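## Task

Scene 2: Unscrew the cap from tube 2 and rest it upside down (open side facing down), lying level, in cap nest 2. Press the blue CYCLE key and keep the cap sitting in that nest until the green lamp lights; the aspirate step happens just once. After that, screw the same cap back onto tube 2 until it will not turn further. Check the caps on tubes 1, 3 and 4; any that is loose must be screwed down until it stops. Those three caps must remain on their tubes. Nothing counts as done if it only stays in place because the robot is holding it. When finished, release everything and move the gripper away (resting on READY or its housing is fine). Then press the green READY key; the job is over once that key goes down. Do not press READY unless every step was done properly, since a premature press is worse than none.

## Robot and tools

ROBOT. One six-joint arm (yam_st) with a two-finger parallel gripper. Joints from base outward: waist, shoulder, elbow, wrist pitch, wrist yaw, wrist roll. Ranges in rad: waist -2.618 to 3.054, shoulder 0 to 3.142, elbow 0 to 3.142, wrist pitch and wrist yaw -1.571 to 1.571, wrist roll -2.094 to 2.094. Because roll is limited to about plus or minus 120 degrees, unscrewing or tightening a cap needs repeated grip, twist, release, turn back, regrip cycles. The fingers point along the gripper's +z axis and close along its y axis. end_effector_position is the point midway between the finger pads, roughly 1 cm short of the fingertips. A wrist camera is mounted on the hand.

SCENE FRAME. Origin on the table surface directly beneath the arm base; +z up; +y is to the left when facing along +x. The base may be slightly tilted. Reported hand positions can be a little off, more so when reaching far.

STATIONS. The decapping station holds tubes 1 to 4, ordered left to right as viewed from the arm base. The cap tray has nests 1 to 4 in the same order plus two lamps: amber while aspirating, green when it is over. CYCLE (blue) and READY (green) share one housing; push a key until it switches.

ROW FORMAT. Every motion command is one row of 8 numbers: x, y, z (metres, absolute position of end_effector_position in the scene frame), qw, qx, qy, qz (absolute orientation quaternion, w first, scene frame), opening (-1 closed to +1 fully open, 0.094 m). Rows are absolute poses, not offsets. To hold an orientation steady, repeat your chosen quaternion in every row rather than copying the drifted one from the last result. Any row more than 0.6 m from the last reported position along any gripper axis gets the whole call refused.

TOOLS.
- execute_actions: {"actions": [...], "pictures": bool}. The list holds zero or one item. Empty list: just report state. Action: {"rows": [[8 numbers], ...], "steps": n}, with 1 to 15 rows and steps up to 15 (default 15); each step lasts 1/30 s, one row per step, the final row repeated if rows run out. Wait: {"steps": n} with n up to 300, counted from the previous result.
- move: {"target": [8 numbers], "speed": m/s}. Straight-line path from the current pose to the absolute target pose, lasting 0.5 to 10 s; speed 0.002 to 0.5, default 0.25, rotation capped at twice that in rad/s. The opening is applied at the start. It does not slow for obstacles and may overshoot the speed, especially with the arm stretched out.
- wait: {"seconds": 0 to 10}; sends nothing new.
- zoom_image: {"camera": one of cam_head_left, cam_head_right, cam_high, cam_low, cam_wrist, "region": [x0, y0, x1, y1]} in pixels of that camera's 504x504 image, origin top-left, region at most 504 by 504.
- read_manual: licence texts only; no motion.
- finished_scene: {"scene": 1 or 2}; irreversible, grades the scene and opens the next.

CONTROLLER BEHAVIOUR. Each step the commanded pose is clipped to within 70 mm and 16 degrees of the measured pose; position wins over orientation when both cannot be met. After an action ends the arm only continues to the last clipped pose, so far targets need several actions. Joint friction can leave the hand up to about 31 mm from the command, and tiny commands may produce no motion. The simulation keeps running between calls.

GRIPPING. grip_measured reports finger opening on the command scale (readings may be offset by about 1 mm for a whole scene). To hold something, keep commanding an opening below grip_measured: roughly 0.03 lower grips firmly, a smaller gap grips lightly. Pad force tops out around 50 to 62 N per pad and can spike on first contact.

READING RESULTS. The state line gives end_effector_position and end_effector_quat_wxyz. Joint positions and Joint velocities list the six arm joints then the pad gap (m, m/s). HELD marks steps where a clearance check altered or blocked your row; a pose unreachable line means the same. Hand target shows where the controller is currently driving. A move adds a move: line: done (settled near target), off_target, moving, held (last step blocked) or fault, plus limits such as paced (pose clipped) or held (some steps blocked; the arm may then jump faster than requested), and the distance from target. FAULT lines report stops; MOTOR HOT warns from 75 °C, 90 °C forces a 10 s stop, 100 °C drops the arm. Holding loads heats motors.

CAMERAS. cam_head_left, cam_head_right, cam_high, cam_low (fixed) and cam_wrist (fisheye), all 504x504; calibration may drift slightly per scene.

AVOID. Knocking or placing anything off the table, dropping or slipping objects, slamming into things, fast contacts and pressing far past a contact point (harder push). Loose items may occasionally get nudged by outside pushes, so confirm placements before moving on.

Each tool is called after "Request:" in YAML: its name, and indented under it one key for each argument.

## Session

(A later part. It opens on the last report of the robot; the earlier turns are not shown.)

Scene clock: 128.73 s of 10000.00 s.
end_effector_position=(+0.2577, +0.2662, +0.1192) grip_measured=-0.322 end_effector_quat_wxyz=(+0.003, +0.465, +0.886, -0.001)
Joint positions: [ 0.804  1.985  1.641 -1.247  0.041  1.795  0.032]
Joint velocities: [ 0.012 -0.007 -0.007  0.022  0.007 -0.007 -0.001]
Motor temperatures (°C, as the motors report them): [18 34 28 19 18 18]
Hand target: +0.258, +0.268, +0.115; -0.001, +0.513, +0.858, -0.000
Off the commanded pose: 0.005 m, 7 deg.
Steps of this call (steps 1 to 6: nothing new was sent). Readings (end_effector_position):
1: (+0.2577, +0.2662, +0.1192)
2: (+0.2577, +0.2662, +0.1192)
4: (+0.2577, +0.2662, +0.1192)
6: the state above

Tight. Cap 3.

Request:
execute_actions:
  actions:
    - {"rows":[[0.258,0.267,0.119,0,0.4695,0.8829,0,-0.37],[0.258,0.267,0.119,0,0.4695,0.8829,0,0.2]],"steps":8}
  pictures: false

Request:
move:
  target: [0.308,0.173,0.12,0,0.342,0.9397,0,0.2]
  speed: 0.1

Scene clock: 130.00 s of 10000.00 s.
end_effector_position=(+0.2576, +0.2663, +0.1192) grip_measured=+0.198 end_effector_quat_wxyz=(+0.002, +0.463, +0.886, -0.001)
Joint positions: [ 0.804  1.985  1.641 -1.247  0.04   1.792  0.056]
Joint velocities: [-0.002 -0.007 -0.007 -0.007 -0.037 -0.022 -0.001]
Motor temperatures (°C, as the motors report them): [18 34 28 19 18 18]
Hand target: +0.258, +0.267, +0.119; +0.000, +0.469, +0.883, +0.000
Off the commanded pose: 0.001 m, 1 deg.
Steps of this call (steps 1 to 30: nothing new was sent; steps 31 to 38: all 8 steps of this action). Readings (end_effector_position):
31: (+0.2577, +0.2662, +0.1192)
32: (+0.2577, +0.2662, +0.1192)
34: (+0.2576, +0.2662, +0.1192)
38: the state above

Scene clock: 132.10 s of 10000.00 s.
end_effector_position=(+0.3088, +0.1742, +0.1165) grip_measured=+0.198 end_effector_quat_wxyz=(-0.006, +0.346, +0.938, -0.008)
Joint positions: [ 0.518  1.929  1.568 -1.241  0.04   1.25   0.056]
Joint velocities: [-0.012  0.012 -0.002 -0.022  0.037 -0.081 -0.001]
Motor temperatures (°C, as the motors report them): [18 34 28 19 18 18]
Hand target: +0.309, +0.174, +0.120; -0.001, +0.342, +0.940, +0.001
Off the commanded pose: 0.004 m, 1 deg.
move: done
camera_calibration (this result's frames):
cam_wrist: T_world_to_cam=[[-0.477818, -0.877278, 0.0455304, 0.290167], [-0.715145, 0.418564, 0.559796, 0.113187], [-0.510154, 0.234919, -0.827379, 0.309717], [0, 0, 0, 1]] pos_world=[0.377596, 0.134423, 0.17968]

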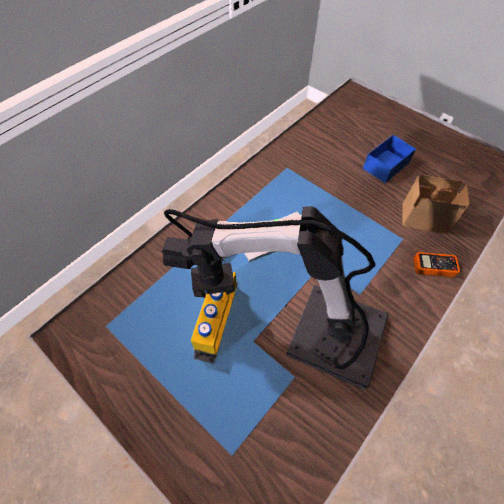

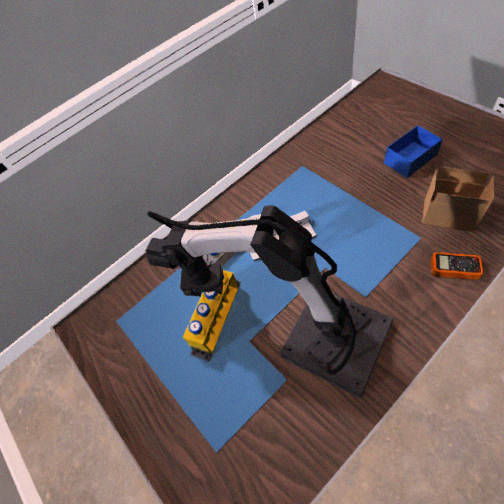

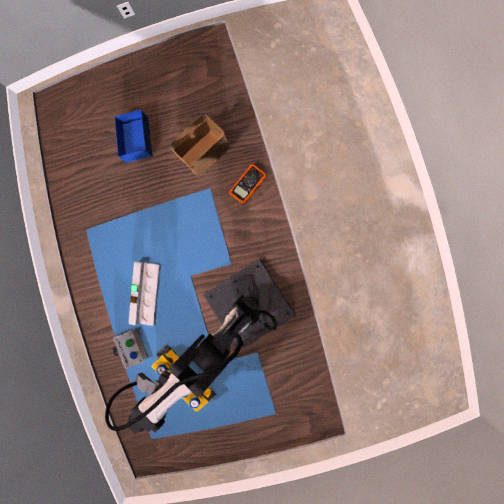

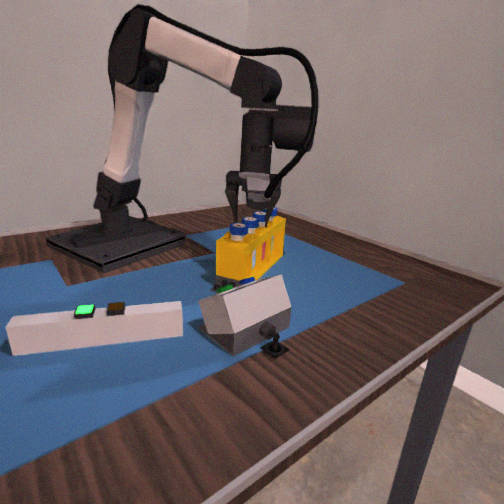

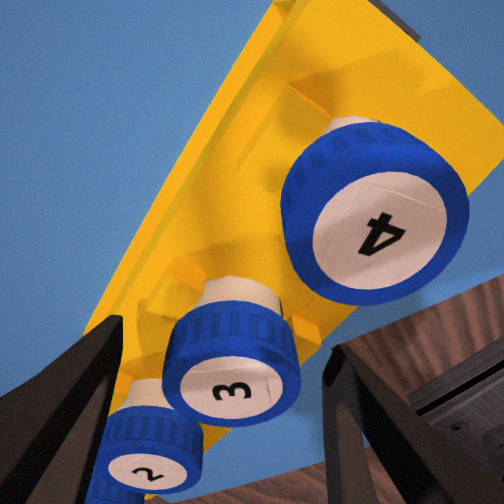

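Request:
execute_actions:
  actions:
    - {"rows":[[0.308,0.175,0.118,0,0.342,0.9397,0,-0.37]],"steps":10}
  pictures: false

Request:
execute_actions:
  actions:
    - {"rows":[[0.308,0.175,0.115,0,0.3584,0.9336,0,-0.37],[0.308,0.175,0.115,0,0.3746,0.9272,0,-0.37],[0.308,0.175,0.115,0,0.3907,0.9205,0,-0.37],[0.308,0.175,0.115,0,0.4067,0.9135,0,-0.37],[0.308,0.175,0.115,0,0.4226,0.9063,0,-0.37],[0.308,0.175,0.115,0,0.4384,0.8988,0,-0.37],[0.308,0.175,0.115,0,0.454,0.891,0,-0.37],[0.308,0.175,0.115,0,0.4695,0.8829,0,-0.37],[0.308,0.175,0.115,0,0.4848,0.8746,0,-0.37],[0.308,0.175,0.115,0,0.5,0.866,0,-0.37],[0.308,0.175,0.115,0,0.515,0.8572,0,-0.37]],"steps":15}
  pictures: false

Request:
execute_actions:
  actions:
    - {"steps":6}
  pictures: false

Scene clock: 134.03 s of 10000.00 s.
end_effector_position=(+0.3080, +0.1734, +0.1156) grip_measured=-0.307 end_effector_quat_wxyz=(-0.006, +0.344, +0.939, -0.010)
Joint positions: [ 0.518  1.927  1.561 -1.238  0.042  1.247  0.033]
Joint velocities: [ 0.012  0.002 -0.017  0.007 -0.007  0.037  0.001]
Motor temperatures (°C, as the motors report them): [18 35 28 19 18 18]
Hand target: +0.308, +0.175, +0.118; -0.000, +0.342, +0.940, -0.000
Off the commanded pose: 0.003 m, 1 deg.
Steps of this call (steps 1 to 48: nothing new was sent; steps 49 to 58: all 10 steps of this action). Readings (end_effector_position):
49: (+0.3088, +0.1743, +0.1162)
50: (+0.3087, +0.1742, +0.1158)
52: (+0.3080, +0.1734, +0.1157)
56: (+0.3080, +0.1734, +0.1156)
58: the state above

Scene clock: 134.53 s of 10000.00 s.
end_effector_position=(+0.3078, +0.1732, +0.1154) grip_measured=-0.307 end_effector_quat_wxyz=(-0.004, +0.462, +0.887, -0.010)
Joint positions: [ 0.518  1.925  1.557 -1.235  0.042  1.505  0.033]
Joint velocities: [ 0.012  0.002 -0.002 -0.007 -0.066  0.11  -0.   ]
Motor temperatures (°C, as the motors report them): [18 35 28 19 18 18]
Hand target: +0.308, +0.175, +0.115; -0.003, +0.513, +0.859, -0.001
Off the commanded pose: 0.002 m, 7 deg.
Steps of this call (steps 1 to 15: all 15 steps of this action). Readings (end_effector_position):
1: (+0.3079, +0.1734, +0.1153)
2: (+0.3079, +0.1734, +0.1154)
4: (+0.3079, +0.1733, +0.1154)
8: (+0.3079, +0.1733, +0.1154)
15: the state above

Scene clock: 134.73 s of 10000.00 s.
end_effector_position=(+0.3078, +0.1732, +0.1154) grip_measured=-0.307 end_effector_quat_wxyz=(-0.004, +0.467, +0.884, -0.010)
Joint positions: [ 0.518  1.925  1.557 -1.235  0.042  1.515  0.033]
Joint velocities: [-0.027 -0.017  0.002 -0.037 -0.081  0.007 -0.001]
Motor temperatures (°C, as the motors report them): [18 35 28 19 18 18]
Hand target: +0.308, +0.175, +0.115; -0.003, +0.513, +0.859, -0.001
Off the commanded pose: 0.002 m, 6 deg.
Steps of this call (steps 1 to 6: nothing new was sent). Readings (end_effector_position):
1: (+0.3078, +0.1732, +0.1154)
2: (+0.3078, +0.1732, +0.1154)
4: (+0.3078, +0.1732, +0.1154)
6: the state above

Request:
execute_actions:
  actions:
    - {"rows":[[0.308,0.174,0.117,0,0.4695,0.8829,0,-0.37],[0.308,0.174,0.117,0,0.4695,0.8829,0,0.2]],"steps":8}
  pictures: false

Request:
move:
  target: [0.333,0.128,0.122,0,0.342,0.9397,0,0.2]
  speed: 0.12

Scene clock: 135.70 s of 10000.00 s.
end_effector_position=(+0.3089, +0.1740, +0.1153) grip_measured=+0.198 end_effector_quat_wxyz=(-0.003, +0.464, +0.886, -0.008)
Joint positions: [ 0.518  1.925  1.557 -1.23   0.042  1.509  0.056]
Joint velocities: [ 0.007 -0.002 -0.017 -0.037  0.037 -0.007 -0.001]
Motor temperatures (°C, as the motors report them): [18 35 28 19 18 18]
Hand target: +0.308, +0.174, +0.117; -0.000, +0.469, +0.883, -0.000
Off the commanded pose: 0.002 m, 1 deg.
Steps of this call (steps 1 to 21: nothing new was sent; steps 22 to 29: all 8 steps of this action). Readings (end_effector_position):
22: (+0.3078, +0.1733, +0.1154)
23: (+0.3079, +0.1733, +0.1154)
25: (+0.3084, +0.1737, +0.1154)
29: the state above

Scene clock: 137.57 s of 10000.00 s.
end_effector_position=(+0.3310, +0.1292, +0.1133) grip_measured=+0.198 end_effector_quat_wxyz=(-0.007, +0.345, +0.939, -0.008)
Joint positions: [ 0.378  1.925  1.557 -1.229  0.042  1.107  0.056]
Joint velocities: [-0.007 -0.007 -0.012 -0.051 -0.007 -0.022 -0.   ]
Motor temperatures (°C, as the motors report them): [18 35 28 19 18 18]
Hand target: +0.334, +0.128, +0.122; -0.000, +0.342, +0.940, +0.001
Off the commanded pose: 0.009 m, 1 deg.
move: done
camera_calibration (this result's frames):
cam_wrist: T_world_to_cam=[[-0.475884, -0.878404, 0.0440439, 0.261087], [-0.715689, 0.415866, 0.56111, 0.150091], [-0.511198, 0.235502, -0.826569, 0.329183], [0, 0, 0, 1]] pos_world=[0.399943, 0.0893991, 0.176376]

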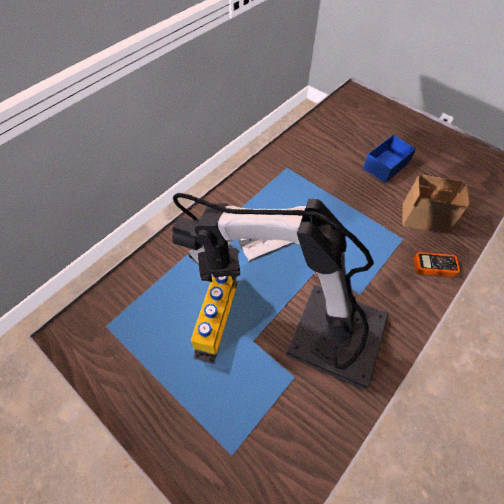

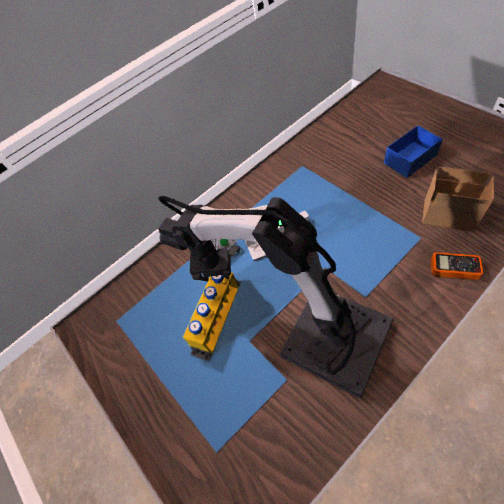

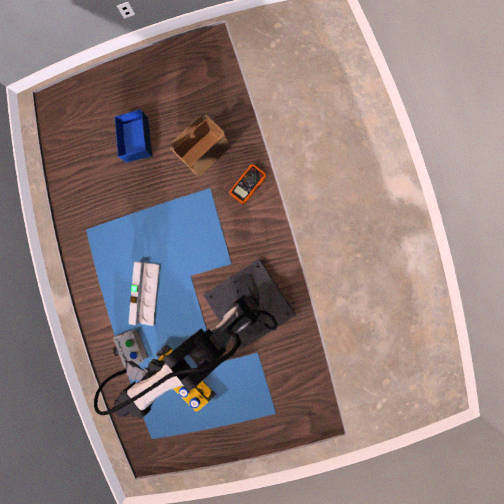

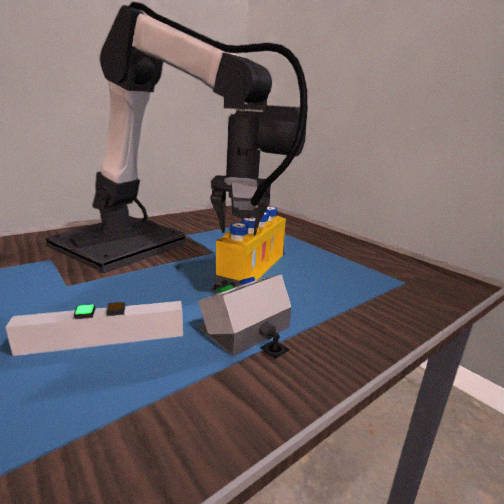

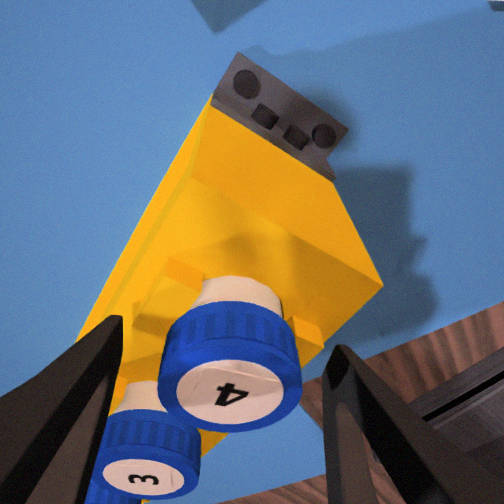

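Request:
execute_actions:
  actions:
    - {"rows":[[0.332,0.129,0.118,0,0.342,0.9397,0,-0.37]],"steps":10}
  pictures: false

Request:
execute_actions:
  actions:
    - {"rows":[[0.332,0.129,0.115,0,0.3584,0.9336,0,-0.37],[0.332,0.129,0.115,0,0.3746,0.9272,0,-0.37],[0.332,0.129,0.115,0,0.3907,0.9205,0,-0.37],[0.332,0.129,0.115,0,0.4067,0.9135,0,-0.37],[0.332,0.129,0.115,0,0.4226,0.9063,0,-0.37],[0.332,0.129,0.115,0,0.4384,0.8988,0,-0.37],[0.332,0.129,0.115,0,0.454,0.891,0,-0.37],[0.332,0.129,0.115,0,0.4695,0.8829,0,-0.37],[0.332,0.129,0.115,0,0.4848,0.8746,0,-0.37],[0.332,0.129,0.115,0,0.5,0.866,0,-0.37],[0.332,0.129,0.115,0,0.515,0.8572,0,-0.37]],"steps":15}
  pictures: false

Request:
execute_actions:
  actions:
    - {"steps":6}
  pictures: false

Scene clock: 139.80 s of 10000.00 s.
end_effector_position=(+0.3308, +0.1289, +0.1134) grip_measured=-0.307 end_effector_quat_wxyz=(-0.007, +0.344, +0.939, -0.008)
Joint positions: [ 0.378  1.925  1.557 -1.23   0.042  1.104  0.033]
Joint velocities: [-0.027 -0.017 -0.002 -0.007  0.007  0.037  0.001]
Motor temperatures (°C, as the motors report them): [18 35 28 19 18 18]
Hand target: +0.332, +0.129, +0.118; -0.000, +0.342, +0.940, -0.000
Off the commanded pose: 0.005 m, 1 deg.
Steps of this call (steps 1 to 57: nothing new was sent; steps 58 to 67: all 10 steps of this action). Readings (end_effector_position):
58: (+0.3310, +0.1292, +0.1133)
59: (+0.3310, +0.1292, +0.1133)
61: (+0.3308, +0.1289, +0.1134)
65: (+0.3308, +0.1289, +0.1134)
67: the state above

Scene clock: 140.30 s of 10000.00 s.
end_effector_position=(+0.3309, +0.1290, +0.1133) grip_measured=-0.307 end_effector_quat_wxyz=(-0.006, +0.460, +0.888, -0.009)
Joint positions: [ 0.378  1.925  1.557 -1.229  0.042  1.36   0.033]
Joint velocities: [ 0.007  0.017 -0.007  0.037  0.037 -0.007 -0.001]
Motor temperatures (°C, as the motors report them): [18 35 28 19 18 18]
Hand target: +0.332, +0.129, +0.115; -0.002, +0.512, +0.859, +0.000
Off the commanded pose: 0.002 m, 7 deg.
Steps of this call (steps 1 to 15: all 15 steps of this action). Readings (end_effector_position):
1: (+0.3308, +0.1289, +0.1134)
2: (+0.3308, +0.1289, +0.1134)
4: (+0.3308, +0.1289, +0.1134)
8: (+0.3309, +0.1290, +0.1134)
15: the state above

Scene clock: 140.50 s of 10000.00 s.
end_effector_position=(+0.3309, +0.1291, +0.1133) grip_measured=-0.307 end_effector_quat_wxyz=(-0.006, +0.465, +0.885, -0.009)
Joint positions: [ 0.378  1.925  1.557 -1.229  0.042  1.369  0.033]
Joint velocities: [-0.012 -0.002 -0.027  0.051  0.022  0.081  0.001]
Motor temperatures (°C, as the motors report them): [18 36 28 19 18 18]
Hand target: +0.332, +0.129, +0.115; -0.002, +0.513, +0.859, +0.000
Off the commanded pose: 0.002 m, 7 deg.
Steps of this call (steps 1 to 6: nothing new was sent). Readings (end_effector_position):
1: (+0.3309, +0.1290, +0.1133)
2: (+0.3309, +0.1290, +0.1133)
4: (+0.3309, +0.1290, +0.1133)
6: the state above

All tight. Release, lift, READY.

Request:
execute_actions:
  actions:
    - {"rows":[[0.331,0.129,0.115,0,0.4695,0.8829,0,-0.37],[0.331,0.129,0.115,0,0.4695,0.8829,0,0.1]],"steps":8}
  pictures: false

Request:
move:
  target: [0.333,0.125,0.16,0,0.4695,0.8829,0,0.1]
  speed: 0.15

Request:
move:
  target: [0.42,0.022,0.115,0.2164,0,0.9763,0,-1]
  speed: 0.3

Request:
move:
  target: [0.446,0.022,0.061,0.2164,0,0.9763,0,-1]
  speed: 0.04

Scene clock: 141.83 s of 10000.00 s.
end_effector_position=(+0.3318, +0.1294, +0.1133) grip_measured=+0.098 end_effector_quat_wxyz=(-0.004, +0.463, +0.886, -0.007)
Joint positions: [ 0.378  1.924  1.556 -1.224  0.042  1.366  0.052]
Joint velocities: [-0.002  0.002 -0.002  0.037 -0.037 -0.037  0.   ]
Motor temperatures (°C, as the motors report them): [18 36 28 19 18 18]
Hand target: +0.331, +0.129, +0.115; -0.000, +0.469, +0.883, -0.000
Off the commanded pose: 0.002 m, 1 deg.
Steps of this call (steps 1 to 32: nothing new was sent; steps 33 to 40: all 8 steps of this action). Readings (end_effector_position):
33: (+0.3308, +0.1290, +0.1131)
34: (+0.3310, +0.1291, +0.1133)
36: (+0.3313, +0.1293, +0.1133)
40: the state above

Scene clock: 143.07 s of 10000.00 s.
end_effector_position=(+0.3322, +0.1280, +0.1501) grip_measured=+0.098 end_effector_quat_wxyz=(-0.006, +0.464, +0.886, -0.008)
Joint positions: [ 0.378  1.919  1.696 -1.372  0.042  1.367  0.052]
Joint velocities: [-0.012 -0.002  0.007 -0.037 -0.037 -0.022 -0.001]
Motor temperatures (°C, as the motors report them): [18 36 28 19 18 18]
Hand target: +0.334, +0.125, +0.160; +0.000, +0.469, +0.883, +0.000
Off the commanded pose: 0.010 m, 1 deg.
move: done
camera_calibration (this result's frames):
cam_wrist: T_world_to_cam=[[-0.685956, -0.726213, 0.0456031, 0.309122], [-0.586315, 0.588755, 0.556419, 0.0664173], [-0.430928, 0.354941, -0.829649, 0.31899], [0, 0, 0, 1]] pos_world=[0.388447, 0.072162, 0.213597]

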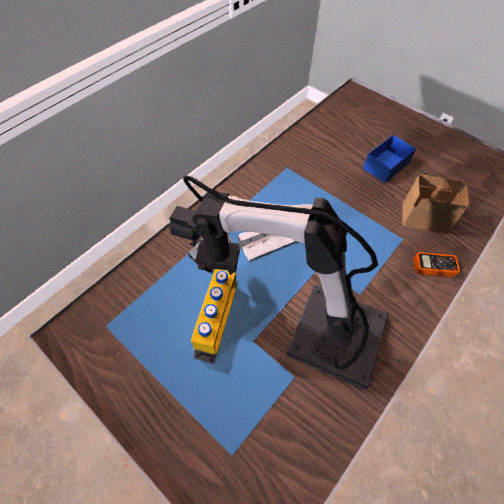

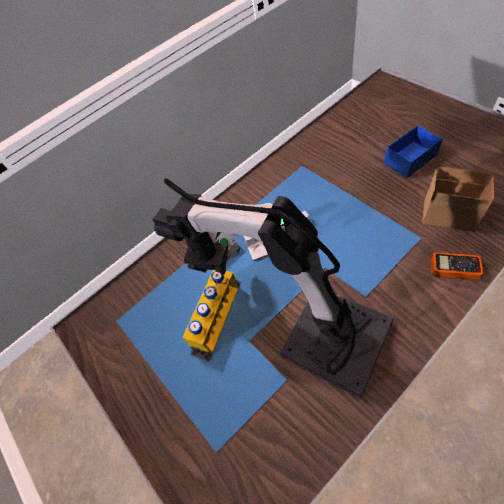

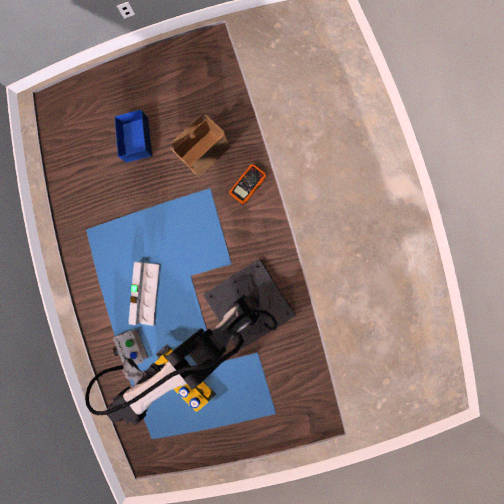

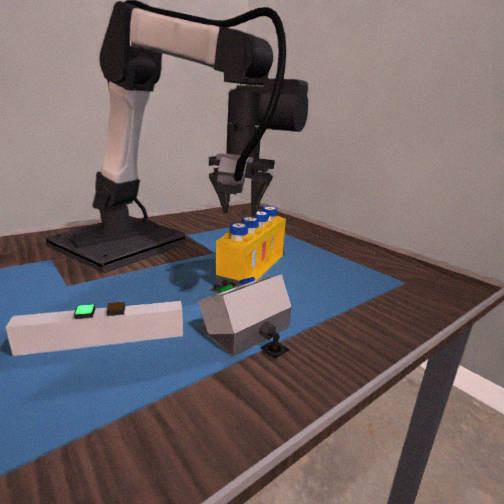

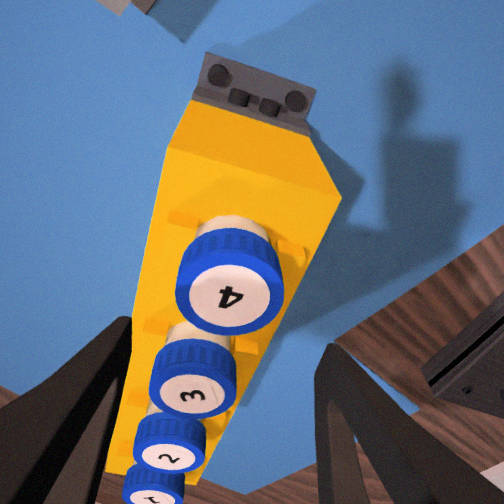

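Scene clock: 145.53 s of 10000.00 s.
end_effector_position=(+0.4195, +0.0240, +0.1093) grip_measured=-0.990 end_effector_quat_wxyz=(+0.204, +0.002, +0.979, -0.001)
Joint positions: [ 0.072  1.782  1.29  -0.661  0.078  0.076  0.   ]
Joint velocities: [ 0.017 -0.012 -0.012  0.051 -0.022 -0.037 -0.   ]
Motor temperatures (°C, as the motors report them): [18 36 28 19 18 18]
Hand target: +0.421, +0.023, +0.115; +0.217, -0.001, +0.976, +0.002
Off the commanded pose: 0.006 m, 1 deg.
move: done
camera_calibration (this result's frames):
cam_wrist: T_world_to_cam=[[0.173942, -0.978814, 0.108017, -0.0661931], [-0.97198, -0.153038, 0.178421, 0.422503], [-0.15811, -0.136025, -0.978007, 0.273184], [0, 0, 0, 1]] pos_world=[0.465371, 0.0370282, 0.198943]

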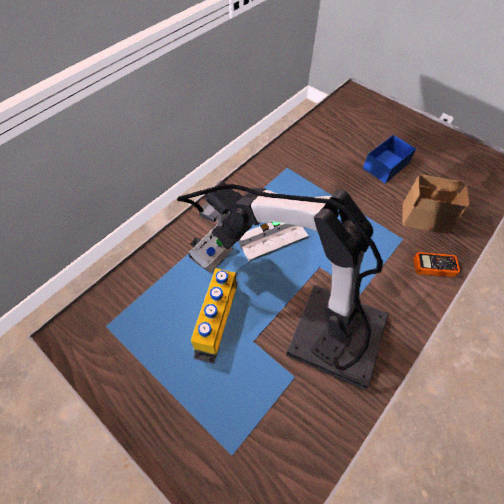

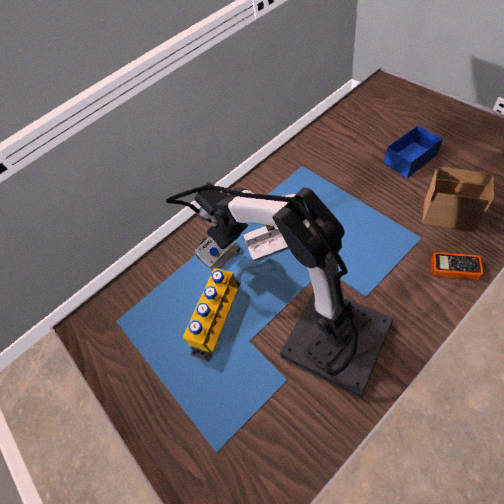

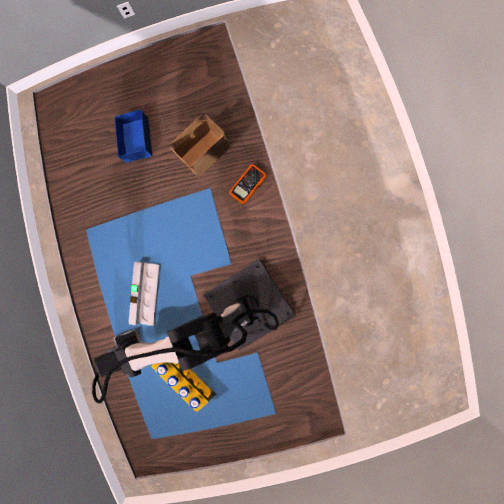

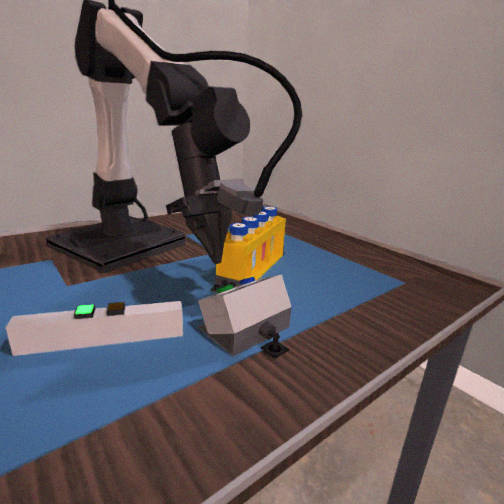

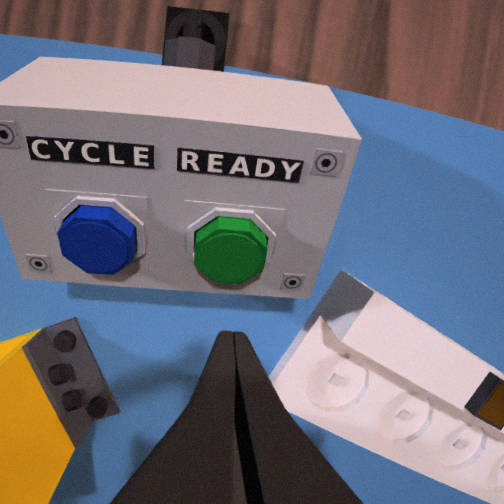

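Scene clock: 147.00 s of 10000.00 s.
end_effector_position=(+0.4407, +0.0245, +0.0754) grip_measured=-0.990 end_effector_quat_wxyz=(+0.215, +0.001, +0.977, -0.001)
Joint positions: [ 0.065  1.883  1.27  -0.517  0.077  0.065  0.   ]
Joint velocities: [ 0.007  0.007 -0.007 -0.022 -0.007 -0.007 -0.   ]
Motor temperatures (°C, as the motors report them): [18 36 28 19 18 18]
move: unfinished (the scene ended)
camera_calibration (this result's frames):
cam_wrist: T_world_to_cam=[[0.173695, -0.978235, 0.11352, -0.0660655], [-0.975387, -0.154989, 0.15684, 0.452396], [-0.135832, -0.137968, -0.981078, 0.233968], [0, 0, 0, 1]] pos_world=[0.484517, 0.037769, 0.166087]
The task's run has ended: the event that ends the task has happened.

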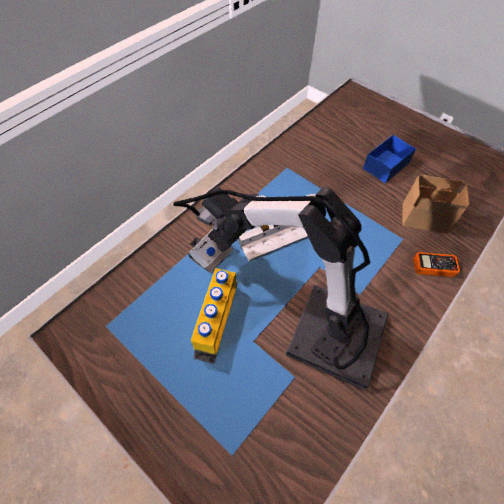

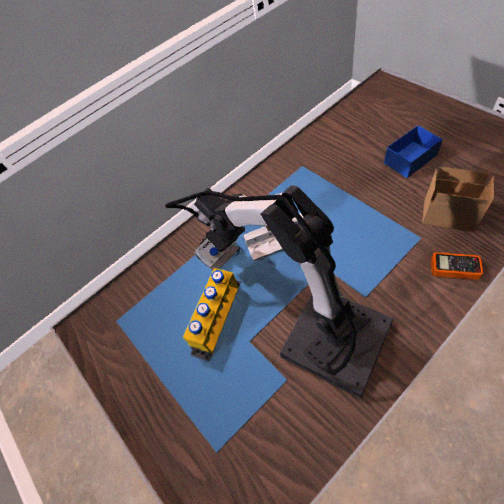

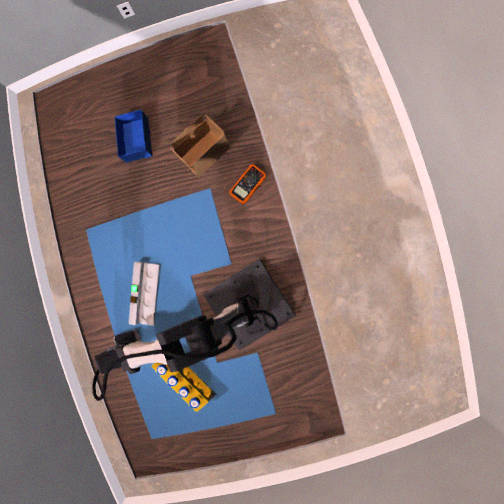

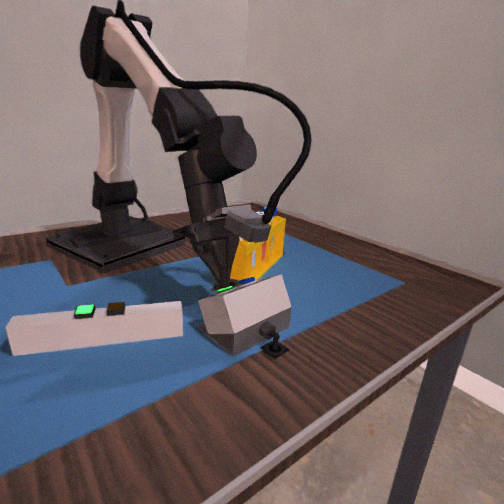

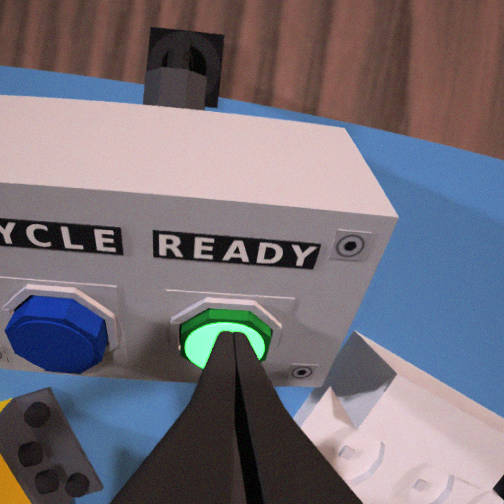

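Request:
finished_scene:
  scene: 2

The scene is finished: the task was done.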